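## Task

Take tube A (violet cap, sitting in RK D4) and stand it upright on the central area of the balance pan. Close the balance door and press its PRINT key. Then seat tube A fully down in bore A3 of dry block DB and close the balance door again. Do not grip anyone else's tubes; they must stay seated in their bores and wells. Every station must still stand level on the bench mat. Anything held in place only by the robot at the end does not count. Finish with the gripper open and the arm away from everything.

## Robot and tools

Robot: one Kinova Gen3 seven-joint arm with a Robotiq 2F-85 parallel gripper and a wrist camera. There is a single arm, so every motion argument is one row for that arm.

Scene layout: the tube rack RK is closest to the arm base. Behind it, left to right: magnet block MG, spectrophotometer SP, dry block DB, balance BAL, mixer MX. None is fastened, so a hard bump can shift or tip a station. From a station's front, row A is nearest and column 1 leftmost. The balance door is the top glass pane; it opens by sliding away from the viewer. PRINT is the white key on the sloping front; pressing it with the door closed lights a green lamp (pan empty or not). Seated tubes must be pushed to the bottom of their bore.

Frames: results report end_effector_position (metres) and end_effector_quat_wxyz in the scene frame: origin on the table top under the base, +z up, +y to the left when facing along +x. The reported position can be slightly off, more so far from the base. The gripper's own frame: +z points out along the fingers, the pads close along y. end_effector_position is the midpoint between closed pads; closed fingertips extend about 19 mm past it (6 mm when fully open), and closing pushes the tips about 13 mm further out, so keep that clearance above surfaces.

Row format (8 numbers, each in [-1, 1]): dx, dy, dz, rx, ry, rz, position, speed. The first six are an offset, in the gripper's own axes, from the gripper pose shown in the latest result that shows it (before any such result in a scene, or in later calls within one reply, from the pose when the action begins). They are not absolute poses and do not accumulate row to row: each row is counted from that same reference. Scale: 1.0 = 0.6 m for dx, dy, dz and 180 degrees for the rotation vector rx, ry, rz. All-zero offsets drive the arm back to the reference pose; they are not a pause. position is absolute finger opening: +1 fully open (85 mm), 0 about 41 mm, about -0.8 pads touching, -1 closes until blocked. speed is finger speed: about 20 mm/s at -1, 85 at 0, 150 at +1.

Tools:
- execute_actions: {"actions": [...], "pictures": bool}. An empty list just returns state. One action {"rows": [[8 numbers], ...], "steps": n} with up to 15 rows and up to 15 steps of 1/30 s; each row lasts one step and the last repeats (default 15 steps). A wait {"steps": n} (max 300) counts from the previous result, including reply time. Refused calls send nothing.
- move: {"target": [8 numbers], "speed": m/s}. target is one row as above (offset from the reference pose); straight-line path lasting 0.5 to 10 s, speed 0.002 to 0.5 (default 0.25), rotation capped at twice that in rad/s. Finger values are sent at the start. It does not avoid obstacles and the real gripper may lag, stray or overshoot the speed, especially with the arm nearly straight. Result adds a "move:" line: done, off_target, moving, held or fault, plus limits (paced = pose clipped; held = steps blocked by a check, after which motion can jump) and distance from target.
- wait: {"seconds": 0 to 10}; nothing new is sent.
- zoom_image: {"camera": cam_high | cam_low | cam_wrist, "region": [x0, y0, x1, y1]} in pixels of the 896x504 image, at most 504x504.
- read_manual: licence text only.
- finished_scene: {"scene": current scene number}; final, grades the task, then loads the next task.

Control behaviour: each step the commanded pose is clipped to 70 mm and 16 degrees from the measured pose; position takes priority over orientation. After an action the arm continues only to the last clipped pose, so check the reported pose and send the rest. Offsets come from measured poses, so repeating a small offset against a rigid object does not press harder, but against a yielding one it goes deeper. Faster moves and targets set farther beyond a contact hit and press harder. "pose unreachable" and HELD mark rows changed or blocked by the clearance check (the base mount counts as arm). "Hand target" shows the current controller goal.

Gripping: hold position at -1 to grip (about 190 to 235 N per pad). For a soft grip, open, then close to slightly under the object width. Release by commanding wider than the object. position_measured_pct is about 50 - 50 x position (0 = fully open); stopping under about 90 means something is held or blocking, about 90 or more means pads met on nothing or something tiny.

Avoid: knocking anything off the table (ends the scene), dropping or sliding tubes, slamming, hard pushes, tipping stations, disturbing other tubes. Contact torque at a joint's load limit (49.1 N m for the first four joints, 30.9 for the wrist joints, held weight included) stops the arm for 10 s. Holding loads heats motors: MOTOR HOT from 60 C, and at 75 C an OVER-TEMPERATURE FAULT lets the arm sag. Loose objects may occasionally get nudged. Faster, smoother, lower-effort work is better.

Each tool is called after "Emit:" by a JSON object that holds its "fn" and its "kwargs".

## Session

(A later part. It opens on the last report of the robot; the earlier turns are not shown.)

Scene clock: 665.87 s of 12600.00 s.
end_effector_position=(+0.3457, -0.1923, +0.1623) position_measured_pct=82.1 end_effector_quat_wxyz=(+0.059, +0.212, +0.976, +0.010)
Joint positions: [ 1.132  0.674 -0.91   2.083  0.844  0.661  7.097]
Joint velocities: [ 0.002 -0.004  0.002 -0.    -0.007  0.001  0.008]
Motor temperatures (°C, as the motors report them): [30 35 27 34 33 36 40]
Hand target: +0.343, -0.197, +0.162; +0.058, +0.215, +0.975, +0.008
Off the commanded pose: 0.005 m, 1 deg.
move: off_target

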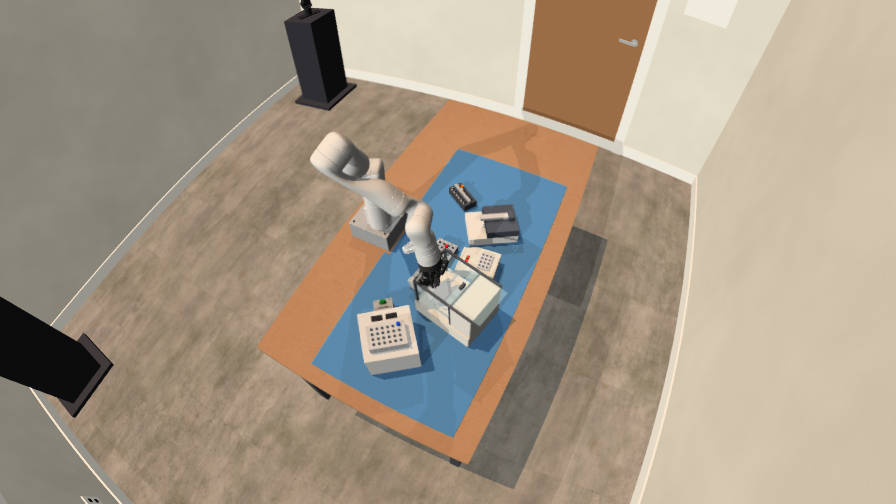

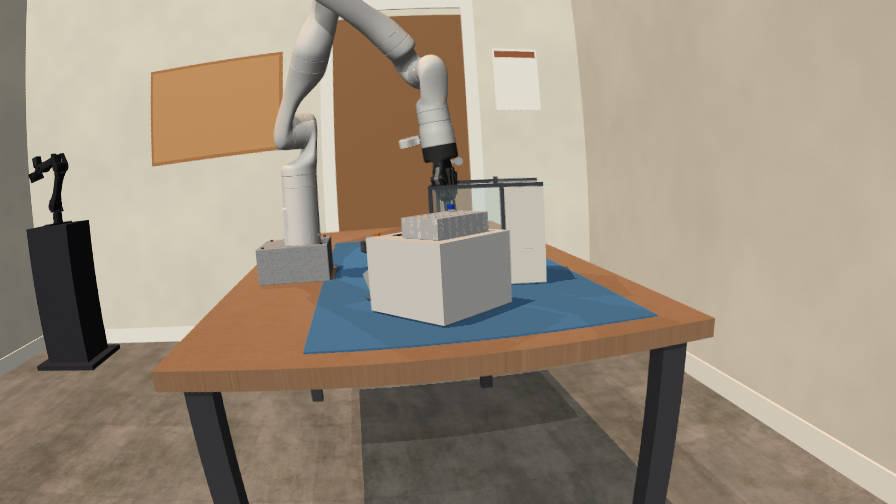

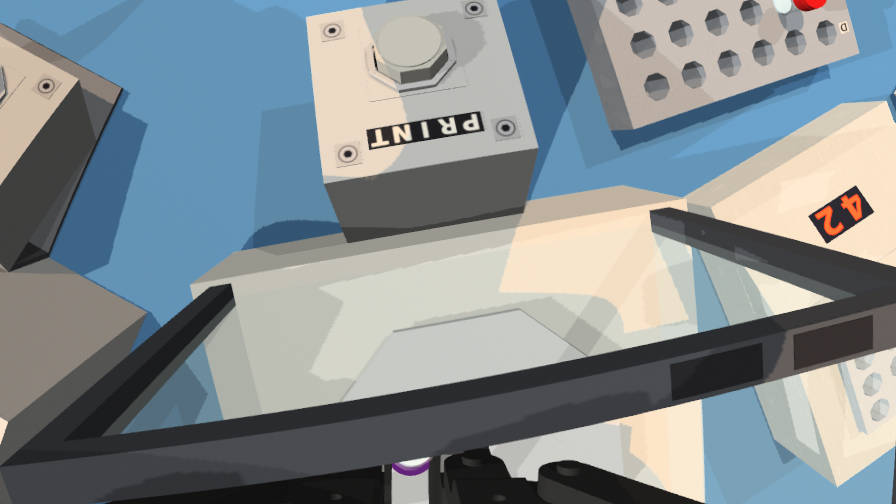

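Emit:
{"fn": "move", "kwargs": {"target": [-0.01,0.004,0,0.0142,0.0353,-0.045,-0.74,-0.5], "speed": 0.02}}

Emit:
{"fn": "move", "kwargs": {"target": [0,0,-0.27,0,0,0,-0.74,-0.5], "speed": 0.03}}

Scene clock: 679.70 s of 12600.00 s.
end_effector_position=(+0.3522, -0.1920, +0.1634) position_measured_pct=82.1 end_effector_quat_wxyz=(+0.001, +0.142, +0.990, -0.004)
Joint positions: [ 1.062  0.734 -0.928  1.96   0.794  0.863  7.258]
Joint velocities: [-0.002  0.001 -0.    -0.003  0.     0.005  0.002]
Motor temperatures (°C, as the motors report them): [30 35 27 34 33 36 40]
Hand target: +0.352, -0.193, +0.163; +0.001, +0.142, +0.990, -0.004
Off the commanded pose: 0.001 m, 0 deg.
move: done

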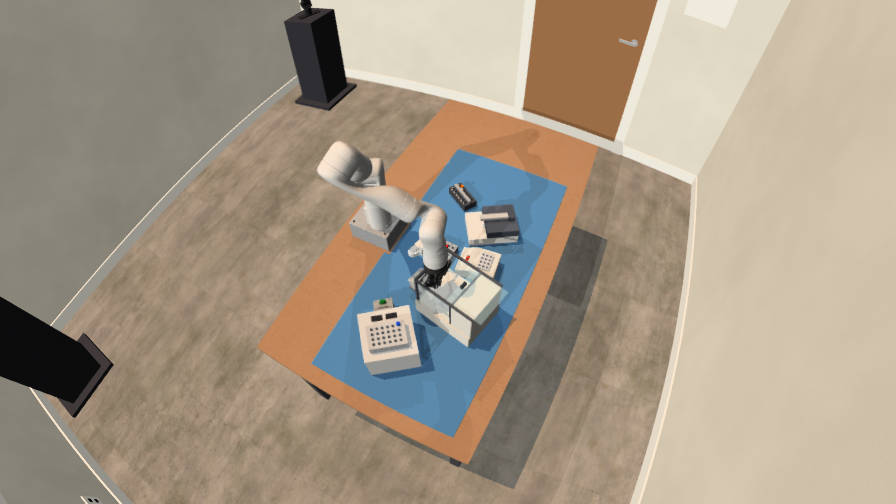

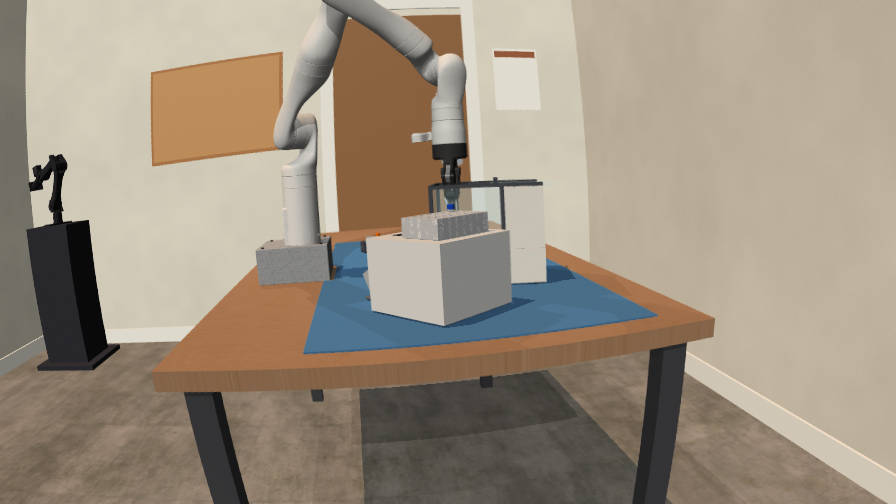

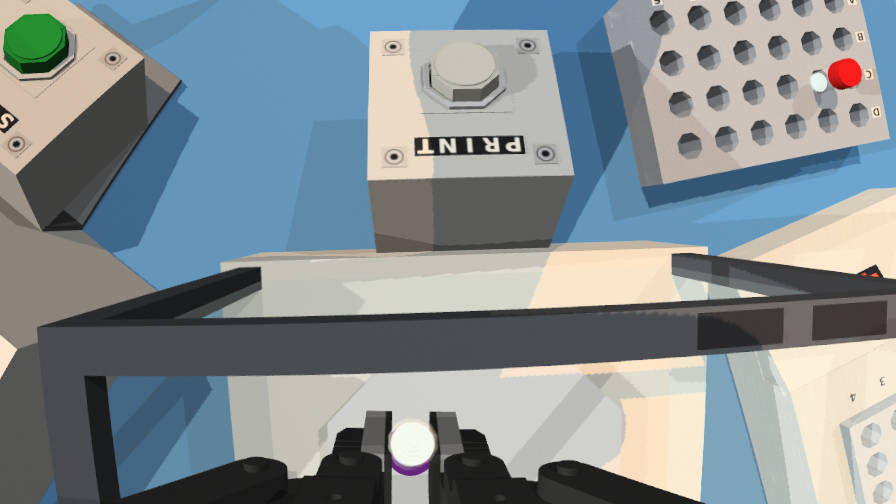

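Scene clock: 685.40 s of 12600.00 s.
end_effector_position=(+0.3517, -0.1906, +0.3250) position_measured_pct=82.1 end_effector_quat_wxyz=(+0.001, +0.142, +0.990, -0.003)
Joint positions: [ 1.229  0.496 -1.155  1.726  0.485  1.241  7.516]
Joint velocities: [ 0.002 -0.002  0.    -0.003 -0.     0.004  0.002]
Motor temperatures (°C, as the motors report them): [30 35 27 34 33 36 40]
Hand target: +0.352, -0.191, +0.325; +0.001, +0.142, +0.990, -0.004
Off the commanded pose: 0.001 m, 0 deg.
move: done

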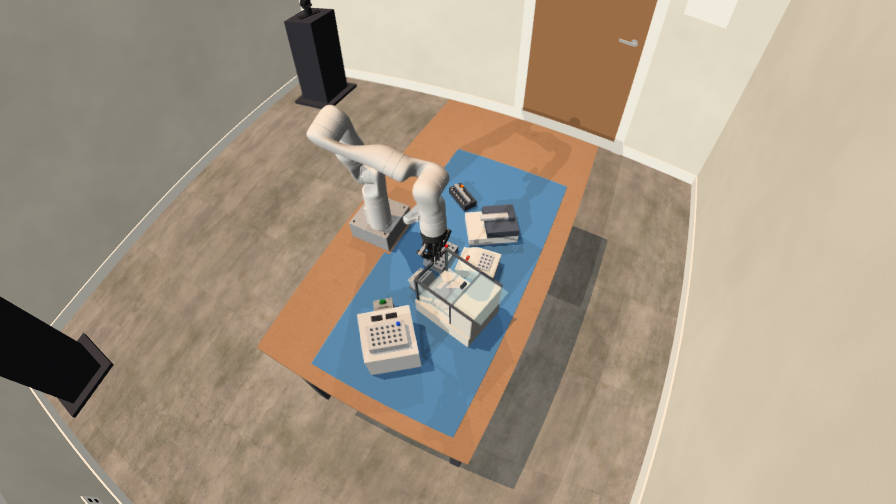

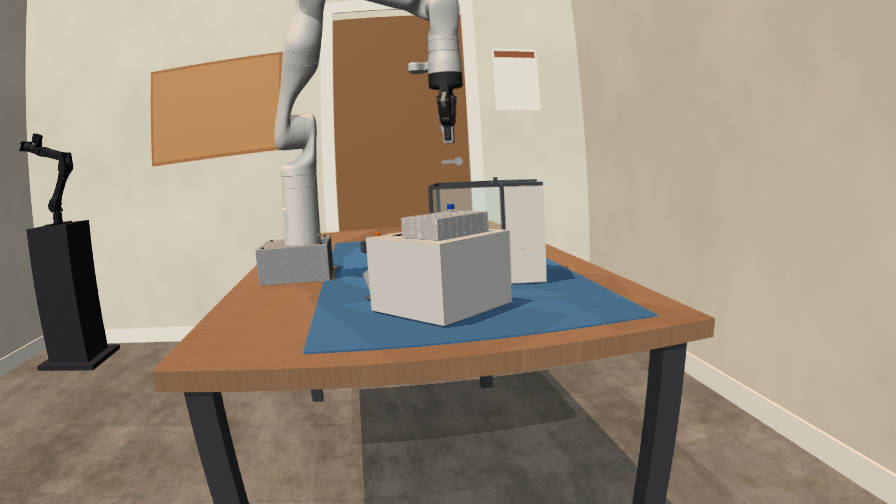

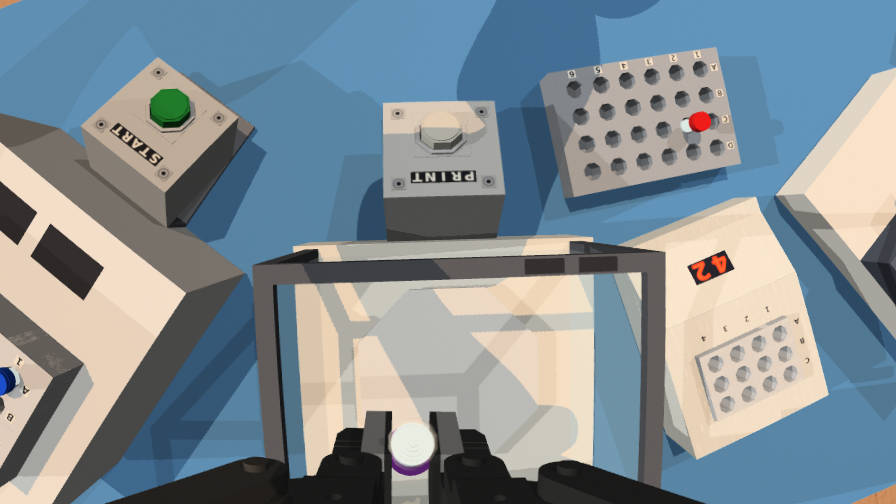

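Emit:
{"fn": "move", "kwargs": {"target": [0.281,0.473,0,0,0,0.742,-0.74,-0.5], "speed": 0.15}}

Scene clock: 738.60 s of 12600.00 s.
end_effector_position=(+0.2691, +0.1274, +0.3224) position_measured_pct=82.1 end_effector_quat_wxyz=(+0.005, +0.966, +0.259, -0.000)
Joint positions: [ 0.383  0.142 -0.998  2.014  0.144  1.06   4.547]
Joint velocities: [-0.009  0.004 -0.005 -0.001  0.006  0.004 -0.014]
Motor temperatures (°C, as the motors report them): [30 34 27 34 33 36 40]
Hand target: +0.269, +0.128, +0.322; +0.005, +0.966, +0.259, -0.000
Off the commanded pose: 0.002 m, 0 deg.
move: done

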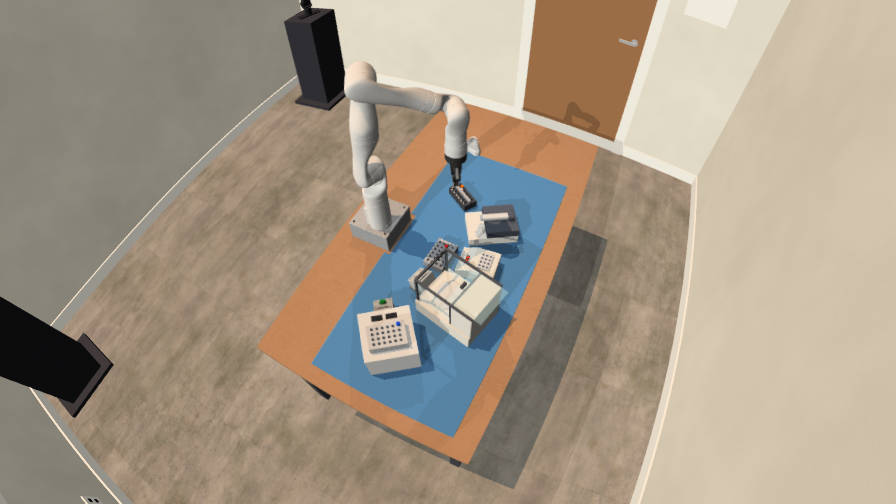

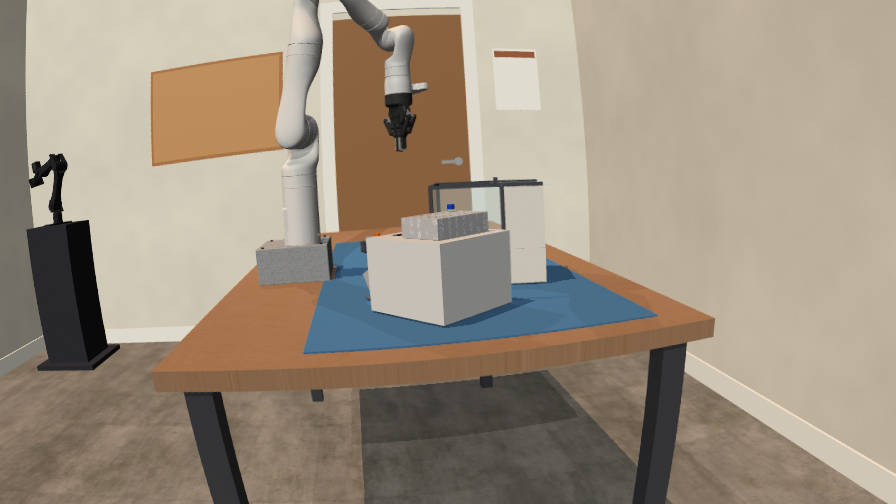

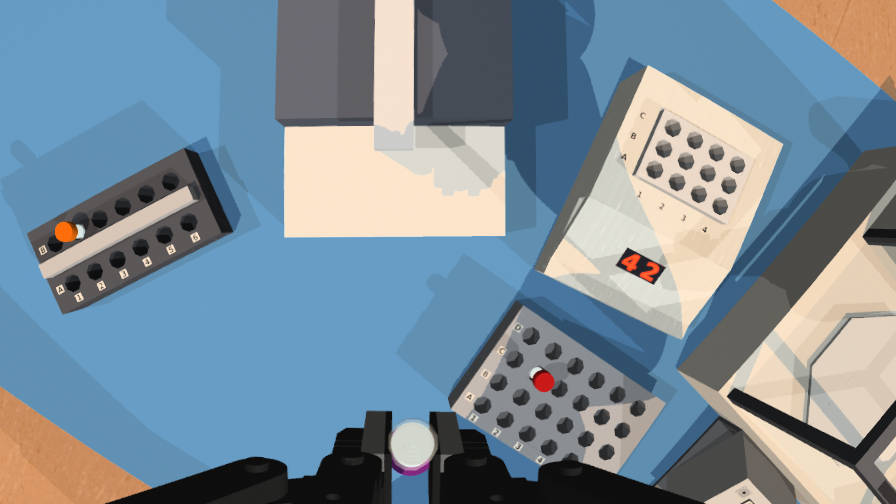

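Emit:
{"fn": "move", "kwargs": {"target": [-0.078,-0.093,0.33,0,0,-0.5,-0.74,-0.5], "speed": 0.15}}

Emit:
{"fn": "move", "kwargs": {"target": [0,0,0,0,-0.306,0,-0.74,-0.5], "speed": 0.2}}

Scene clock: 759.87 s of 12600.00 s.
end_effector_position=(+0.2025, +0.1497, +0.1245) position_measured_pct=82.1 end_effector_quat_wxyz=(+0.005, +0.500, +0.866, -0.003)
Joint positions: [-0.082  0.635 -0.884  2.457  1.123  0.542  4.878]
Joint velocities: [-0.013  0.006  0.006  0.003  0.018 -0.006 -0.015]
Motor temperatures (°C, as the motors report them): [30 33 27 34 33 36 40]
Hand target: +0.202, +0.150, +0.124; +0.004, +0.500, +0.866, -0.003
Off the commanded pose: 0.002 m, 0 deg.
move: done

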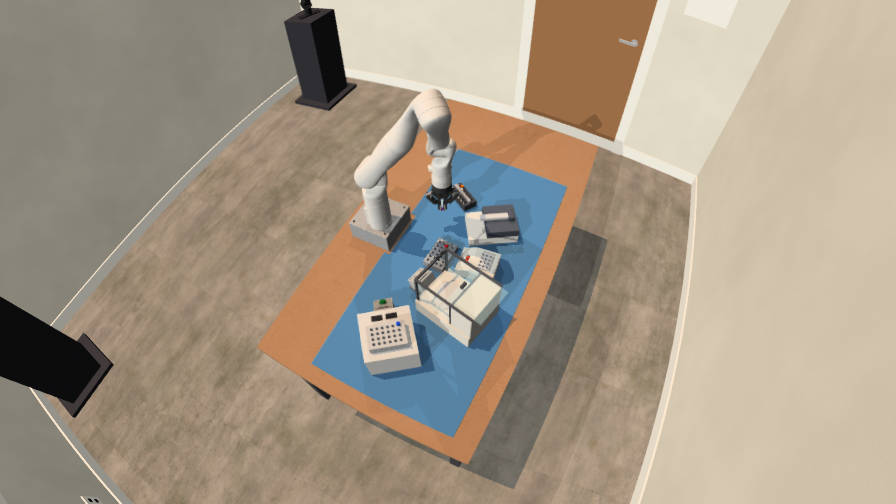

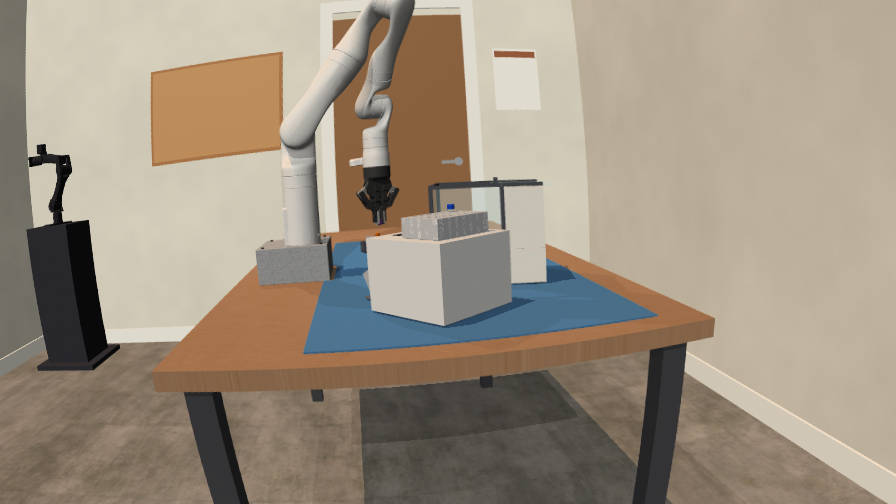

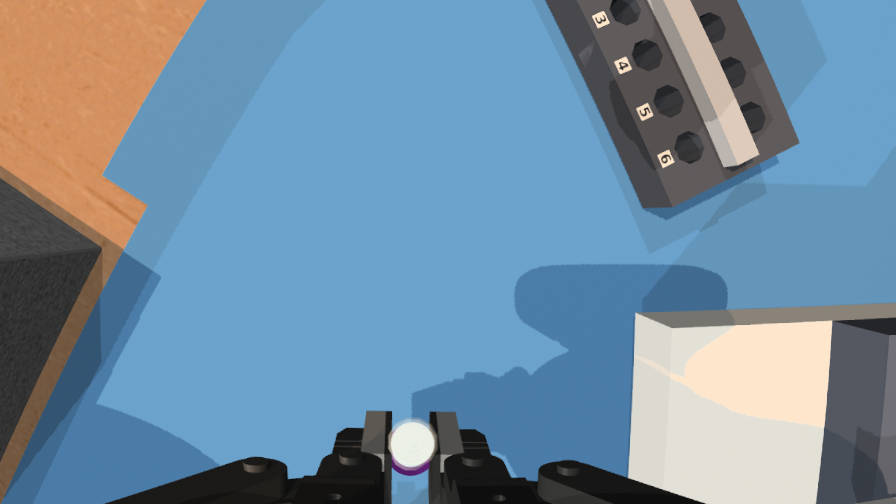

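Scene clock: 762.67 s of 12600.00 s.
end_effector_position=(+0.2035, +0.1502, +0.1258) position_measured_pct=82.1 end_effector_quat_wxyz=(+0.405, +0.443, +0.766, -0.232)
Joint positions: [-1.009  1.054 -0.59   2.057  0.894  1.419  4.434]
Joint velocities: [-0.01   0.012 -0.001 -0.007 -0.001  0.006  0.001]
Motor temperatures (°C, as the motors report them): [30 33 27 34 33 36 40]
Hand target: +0.203, +0.150, +0.126; +0.405, +0.442, +0.766, -0.233
Off the commanded pose: 0.002 m, 0 deg.
move: done

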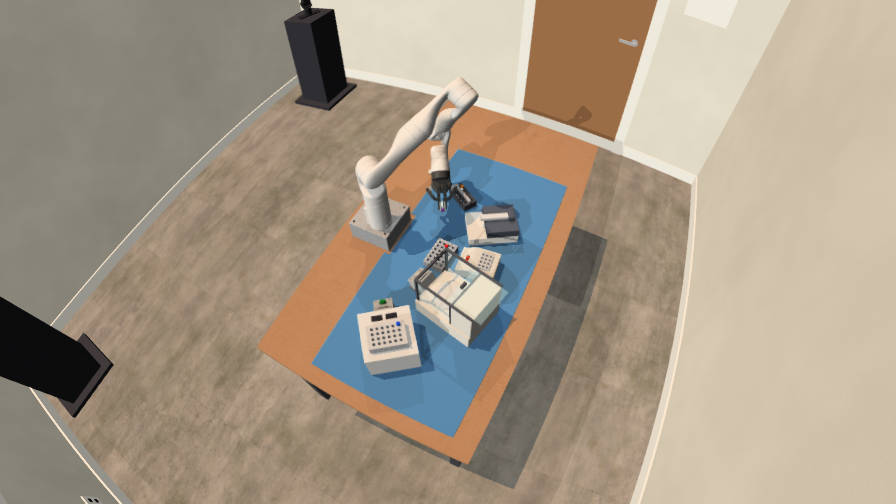

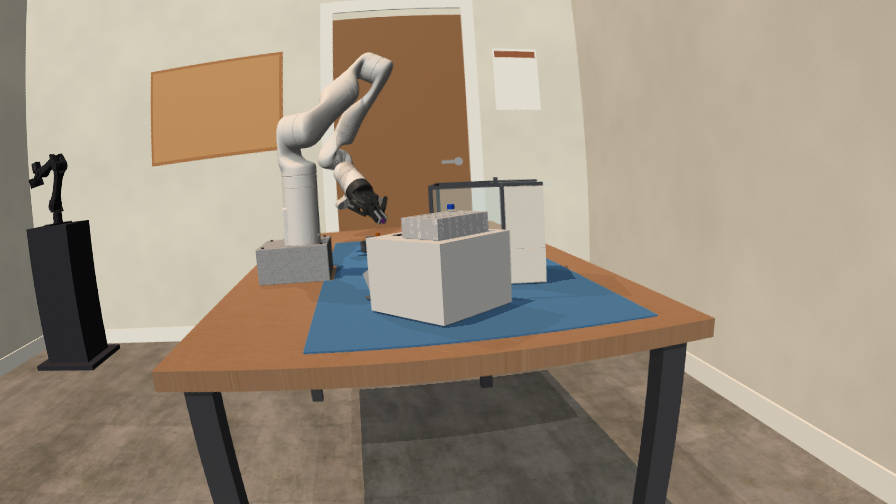

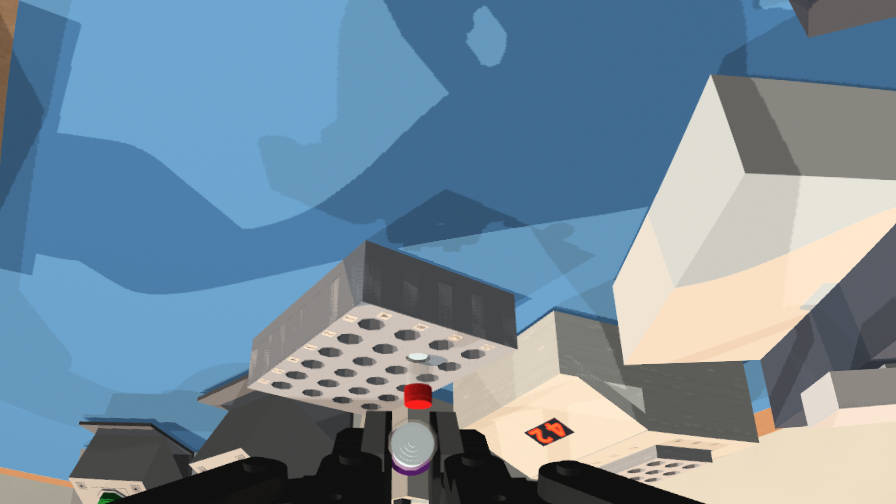

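Emit:
{"fn": "move", "kwargs": {"target": [0.134,0,0.094,0,0,0,-0.74,-0.5], "speed": 0.04}}

Emit:
{"fn": "move", "kwargs": {"target": [0,0,0,0,0,0,-0.3,-0.8], "speed": 0.04}}

Emit:
{"fn": "move", "kwargs": {"target": [-0.14,0,-0.1,0,0,0,-0.3,-0.8], "speed": 0.08}}

Emit:
{"fn": "move", "kwargs": {"target": [0,0,0,0,0.306,0,-0.3,-0.8], "speed": 0.2}}

Scene clock: 775.77 s of 12600.00 s.
end_effector_position=(+0.2043, +0.1496, +0.0279) position_measured_pct=82.1 end_effector_quat_wxyz=(+0.405, +0.443, +0.766, -0.232)
Joint positions: [-1.05   1.296 -0.502  1.961  1.028  1.324  4.339]
Joint velocities: [-0.001  0.006  0.001 -0.001  0.    -0.004  0.   ]
Motor temperatures (°C, as the motors report them): [30 34 27 34 33 36 40]
Hand target: +0.204, +0.150, +0.028; +0.405, +0.443, +0.766, -0.232
Off the commanded pose: 0.001 m, 0 deg.
move: done

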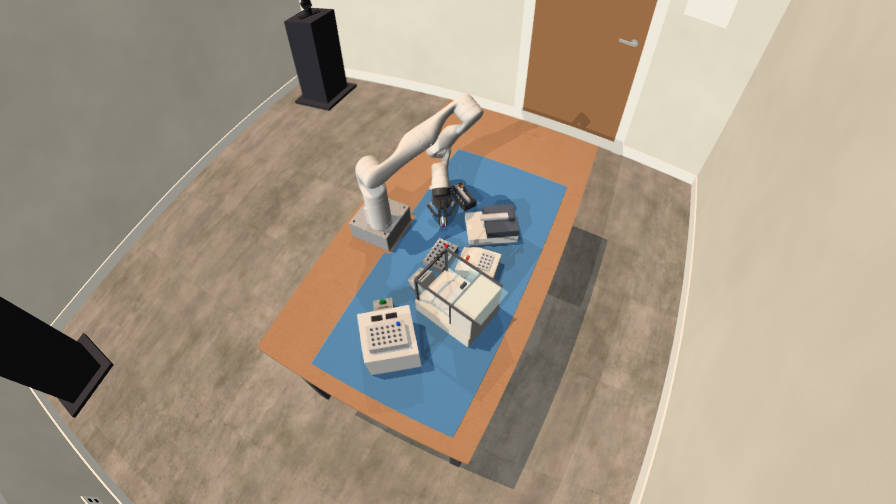

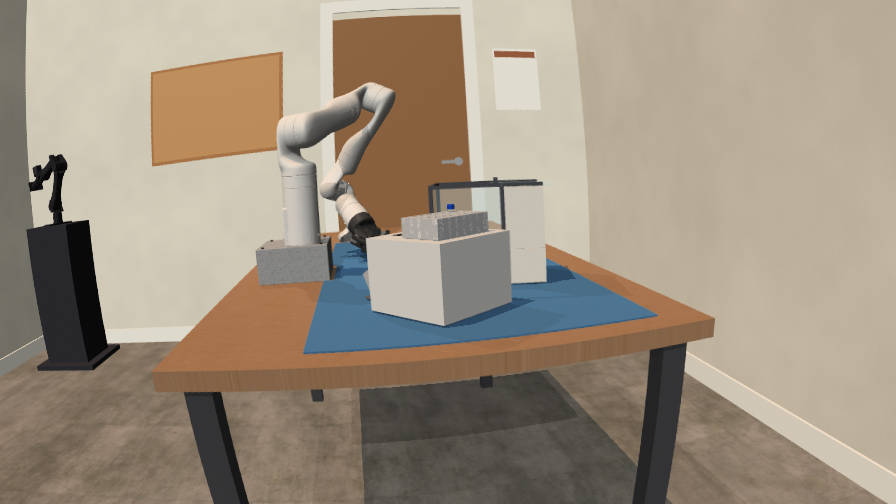

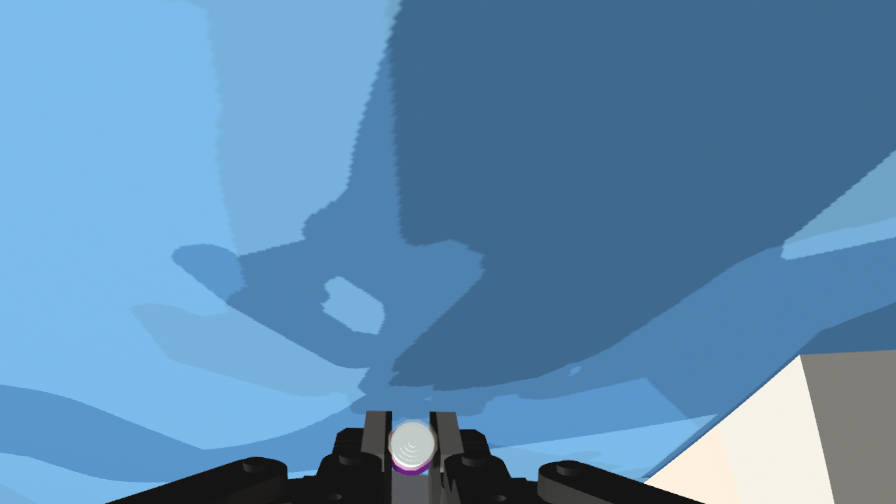

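Scene clock: 776.57 s of 12600.00 s.
end_effector_position=(+0.2043, +0.1496, +0.0279) position_measured_pct=65.1 end_effector_quat_wxyz=(+0.405, +0.443, +0.766, -0.232)
Joint positions: [-1.05   1.296 -0.502  1.961  1.028  1.324  4.339]
Joint velocities: [ 0.    -0.     0.001 -0.     0.     0.     0.   ]
Motor temperatures (°C, as the motors report them): [30 34 27 34 33 36 40]
Hand target: +0.204, +0.150, +0.028; +0.405, +0.443, +0.766, -0.232
Off the commanded pose: 0.000 m, 0 deg.
move: done

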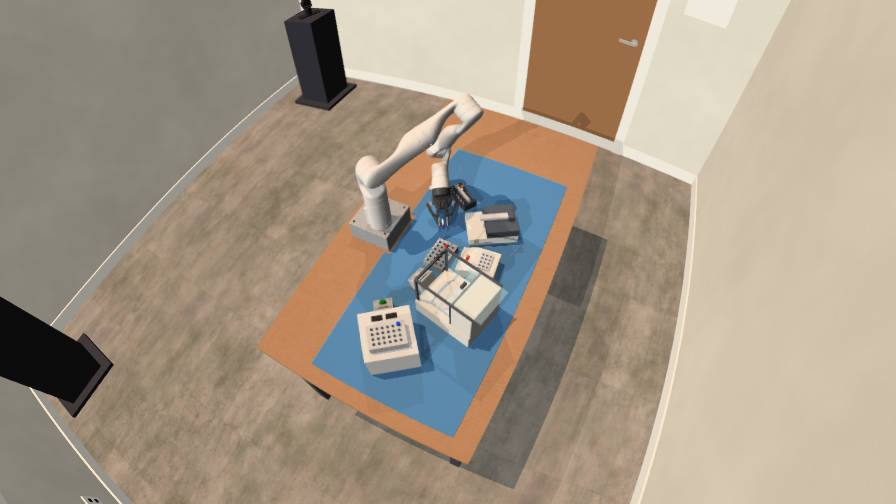

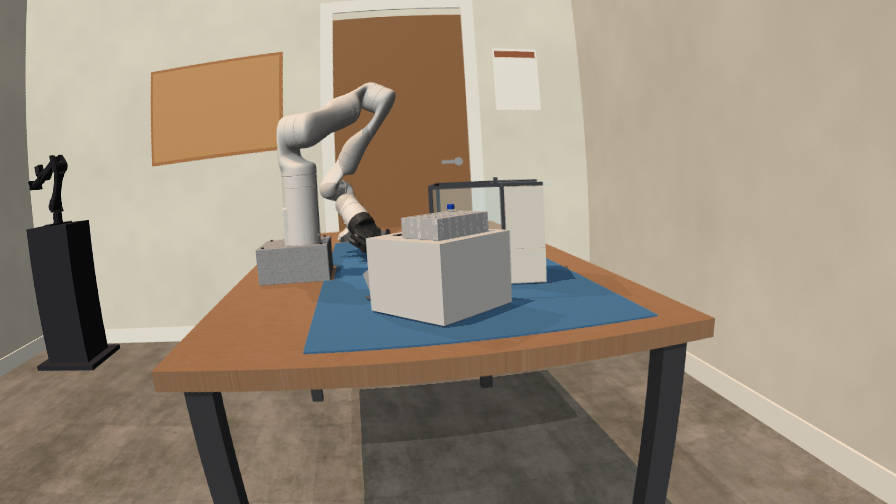

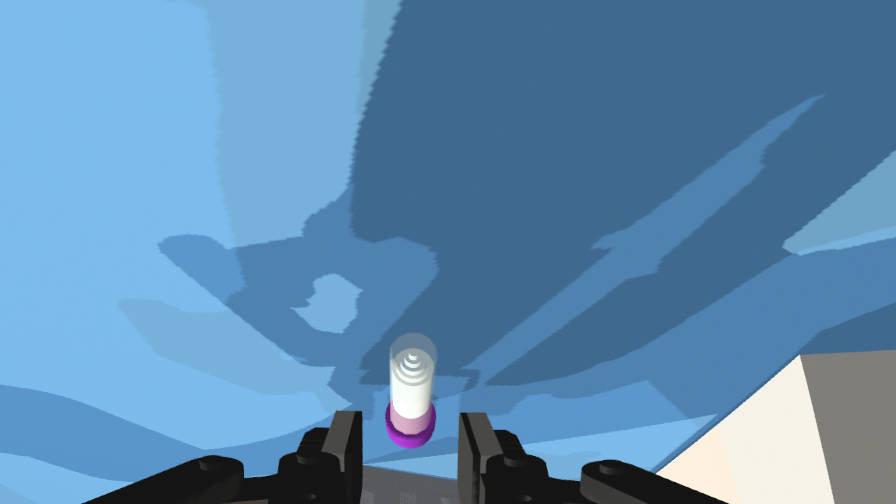

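Scene clock: 778.23 s of 12600.00 s.
end_effector_position=(+0.2030, +0.1509, +0.1308) position_measured_pct=65.1 end_effector_quat_wxyz=(+0.405, +0.443, +0.766, -0.232)
Joint positions: [-1.009  1.042 -0.594  2.057  0.885  1.426  4.441]
Joint velocities: [ 0.002 -0.007 -0.    -0.    -0.001  0.002  0.001]
Motor temperatures (°C, as the motors report them): [30 34 27 34 33 36 40]
Hand target: +0.203, +0.151, +0.131; +0.405, +0.443, +0.766, -0.232
Off the commanded pose: 0.001 m, 0 deg.
move: done

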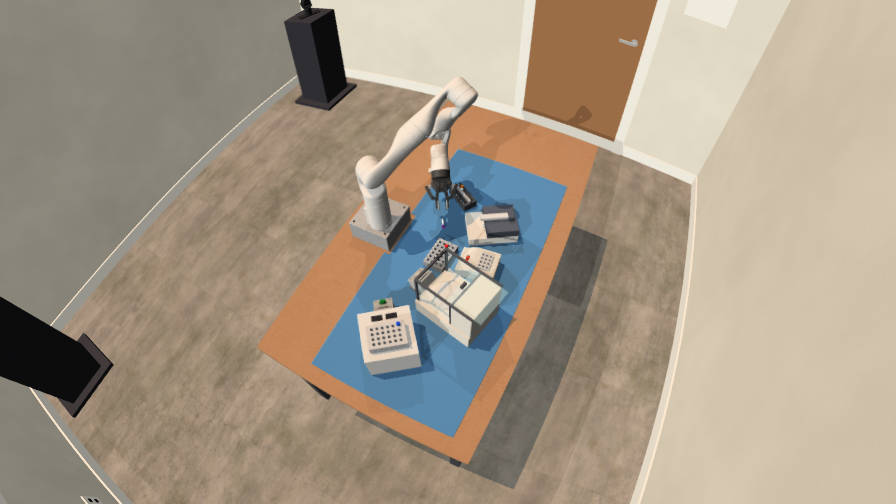

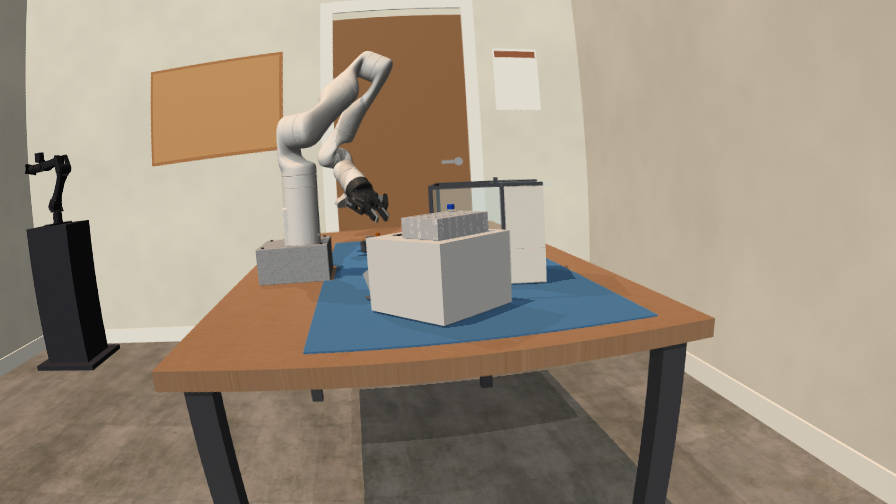

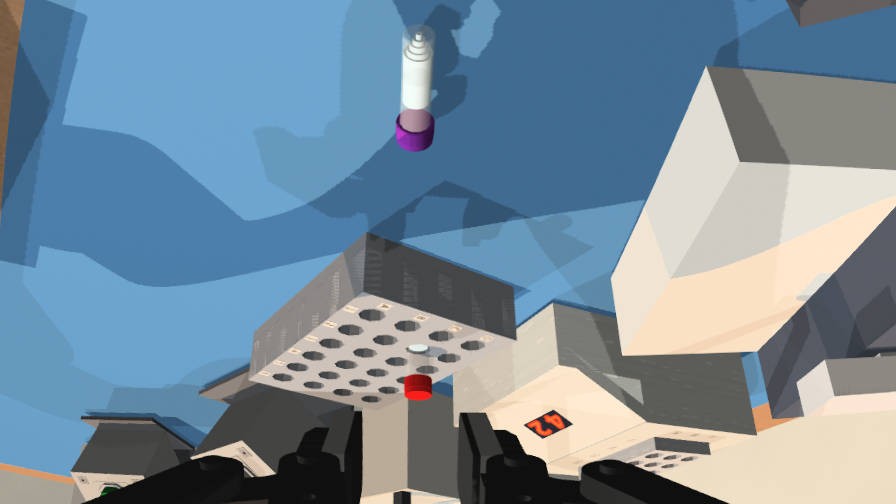

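Scene clock: 781.10 s of 12600.00 s.
end_effector_position=(+0.2019, +0.1509, +0.1298) position_measured_pct=65.1 end_effector_quat_wxyz=(+0.005, +0.500, +0.866, -0.003)
Joint positions: [-0.072  0.619 -0.902  2.452  1.084  0.55   4.911]
Joint velocities: [ 0.023  0.002 -0.    -0.003 -0.011 -0.002  0.02 ]
Motor temperatures (°C, as the motors report them): [30 34 27 34 33 36 40]
Hand target: +0.202, +0.150, +0.130; +0.004, +0.501, +0.866, -0.003
Off the commanded pose: 0.001 m, 0 deg.
move: done

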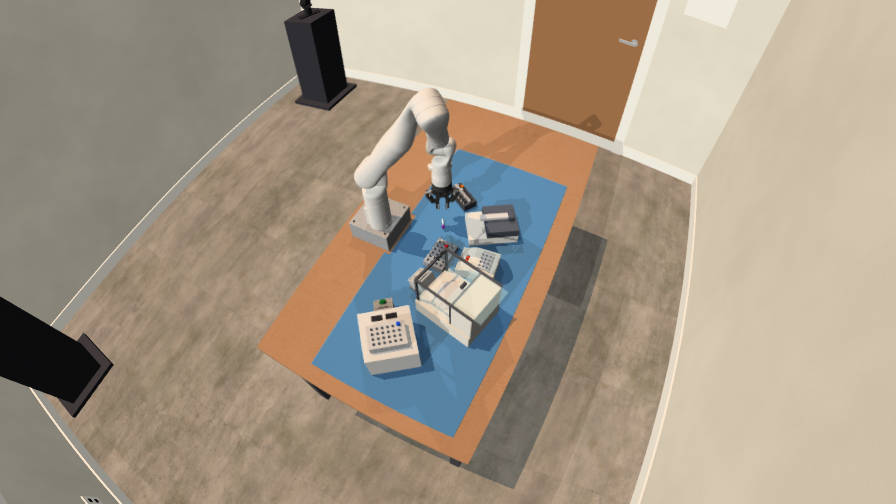

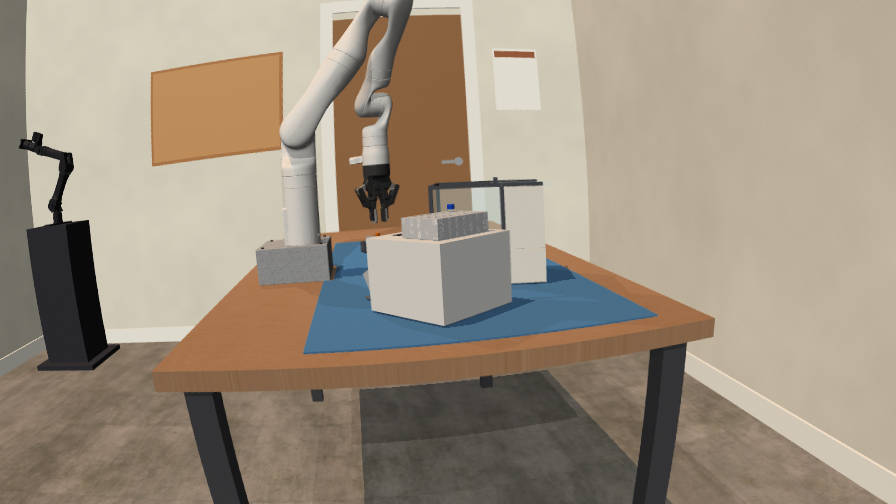

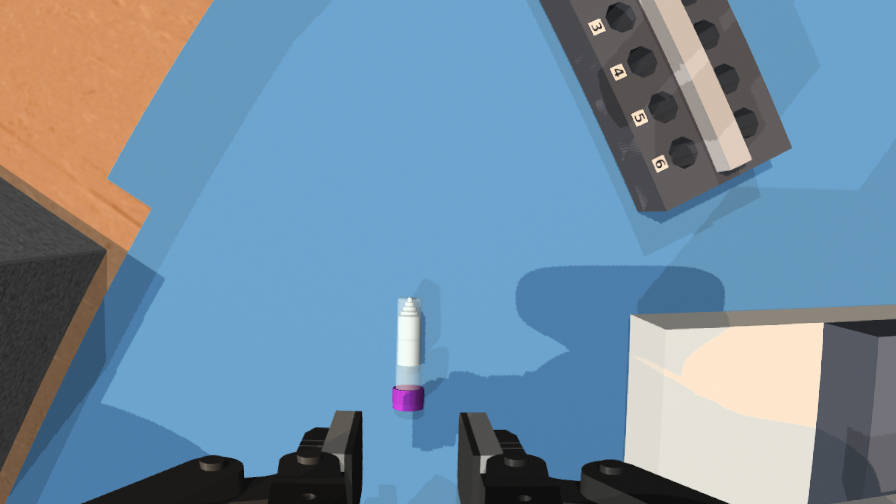

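Emit:
{"fn": "move", "kwargs": {"target": [-0.033,-0.0015,0,0,0.25,0,-0.3,-0.8], "speed": 0.2}}

Emit:
{"fn": "move", "kwargs": {"target": [-0.1245,0,0.1245,0,0,0,-0.3,-0.8], "speed": 0.04}}

Scene clock: 798.53 s of 12600.00 s.
end_effector_position=(+0.2101, +0.1343, +0.1300) position_measured_pct=65.1 end_effector_quat_wxyz=(-0.329, +0.461, +0.803, +0.187)
Joint positions: [ 0.913  1.297 -1.268  2.241  0.703  0.766  6.025]
Joint velocities: [ 0.006  0.012  0.003 -0.003 -0.005  0.003  0.009]
Motor temperatures (°C, as the motors report them): [30 33 27 34 33 36 40]
Hand target: +0.210, +0.134, +0.130; -0.329, +0.461, +0.802, +0.187
Off the commanded pose: 0.001 m, 0 deg.
move: done

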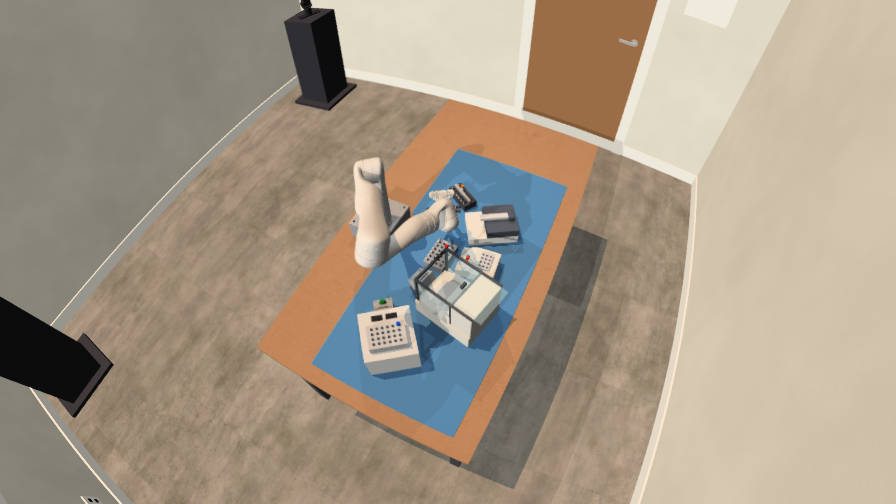

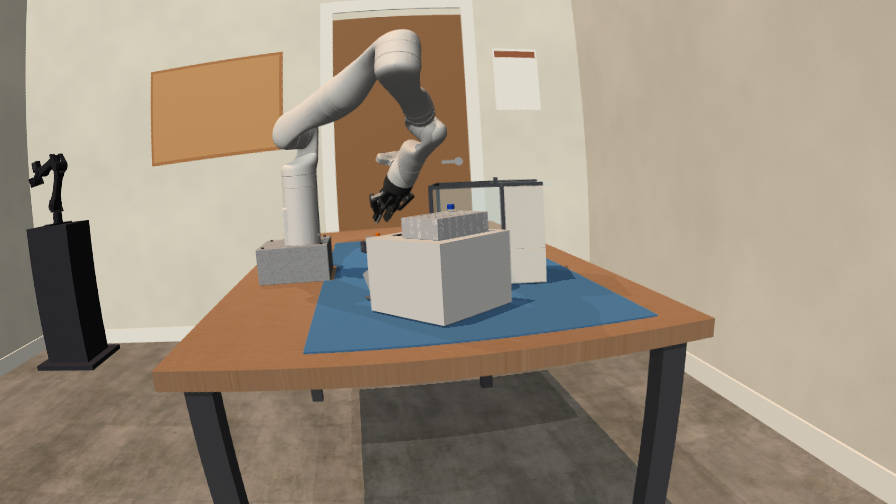

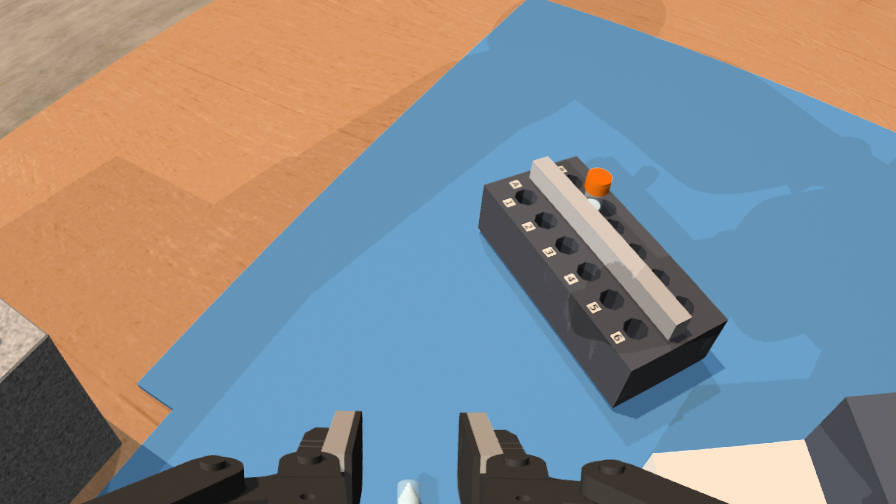

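Scene clock: 801.43 s of 12600.00 s.
end_effector_position=(+0.2117, +0.1330, +0.0342) position_measured_pct=65.1 end_effector_quat_wxyz=(-0.320, +0.452, +0.811, +0.189)
Joint positions: [ 0.846  1.462 -1.038  2.186  0.935  0.645  6.06 ]
Joint velocities: [-0.003 -0.003  0.006  0.001  0.005 -0.003 -0.   ]
Motor temperatures (°C, as the motors report them): [30 33 27 34 33 36 40]
Hand target: +0.211, +0.133, +0.025; -0.329, +0.461, +0.803, +0.187
Off the commanded pose: 0.010 m, 2 deg.
move: off_target

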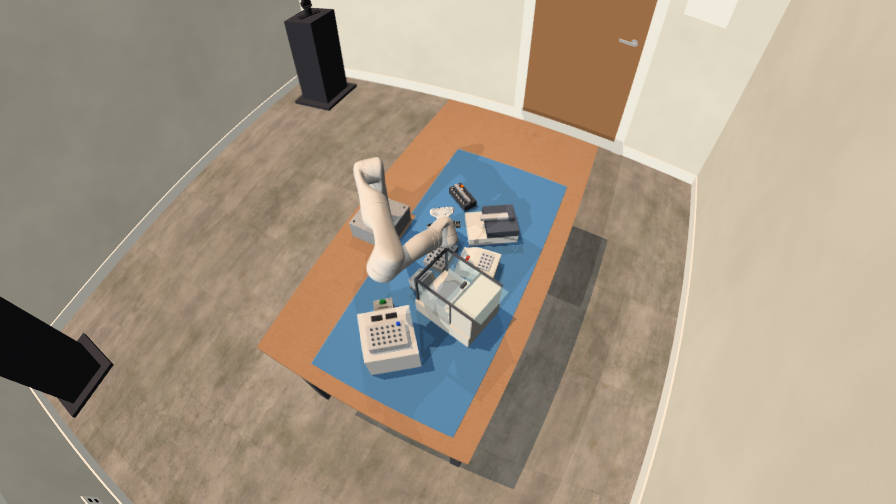

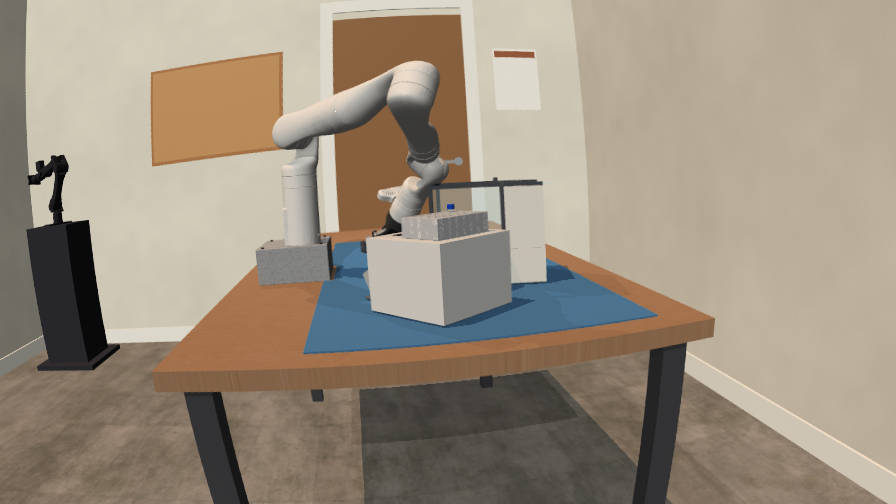

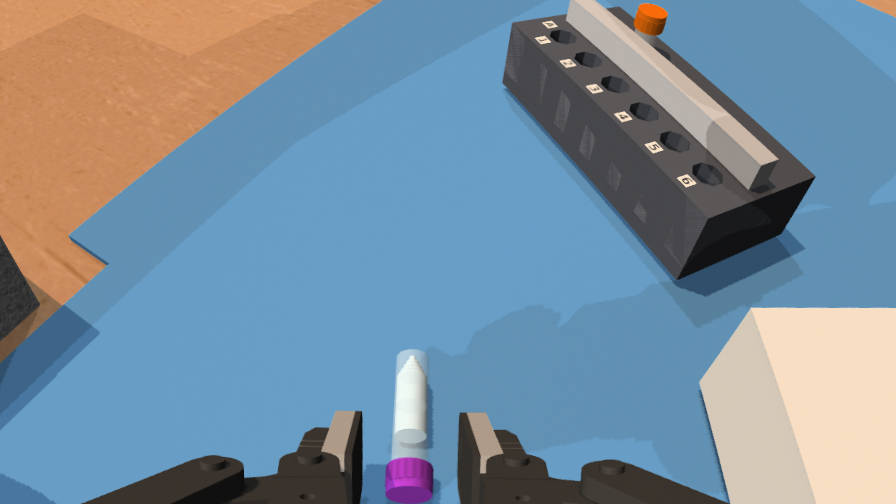

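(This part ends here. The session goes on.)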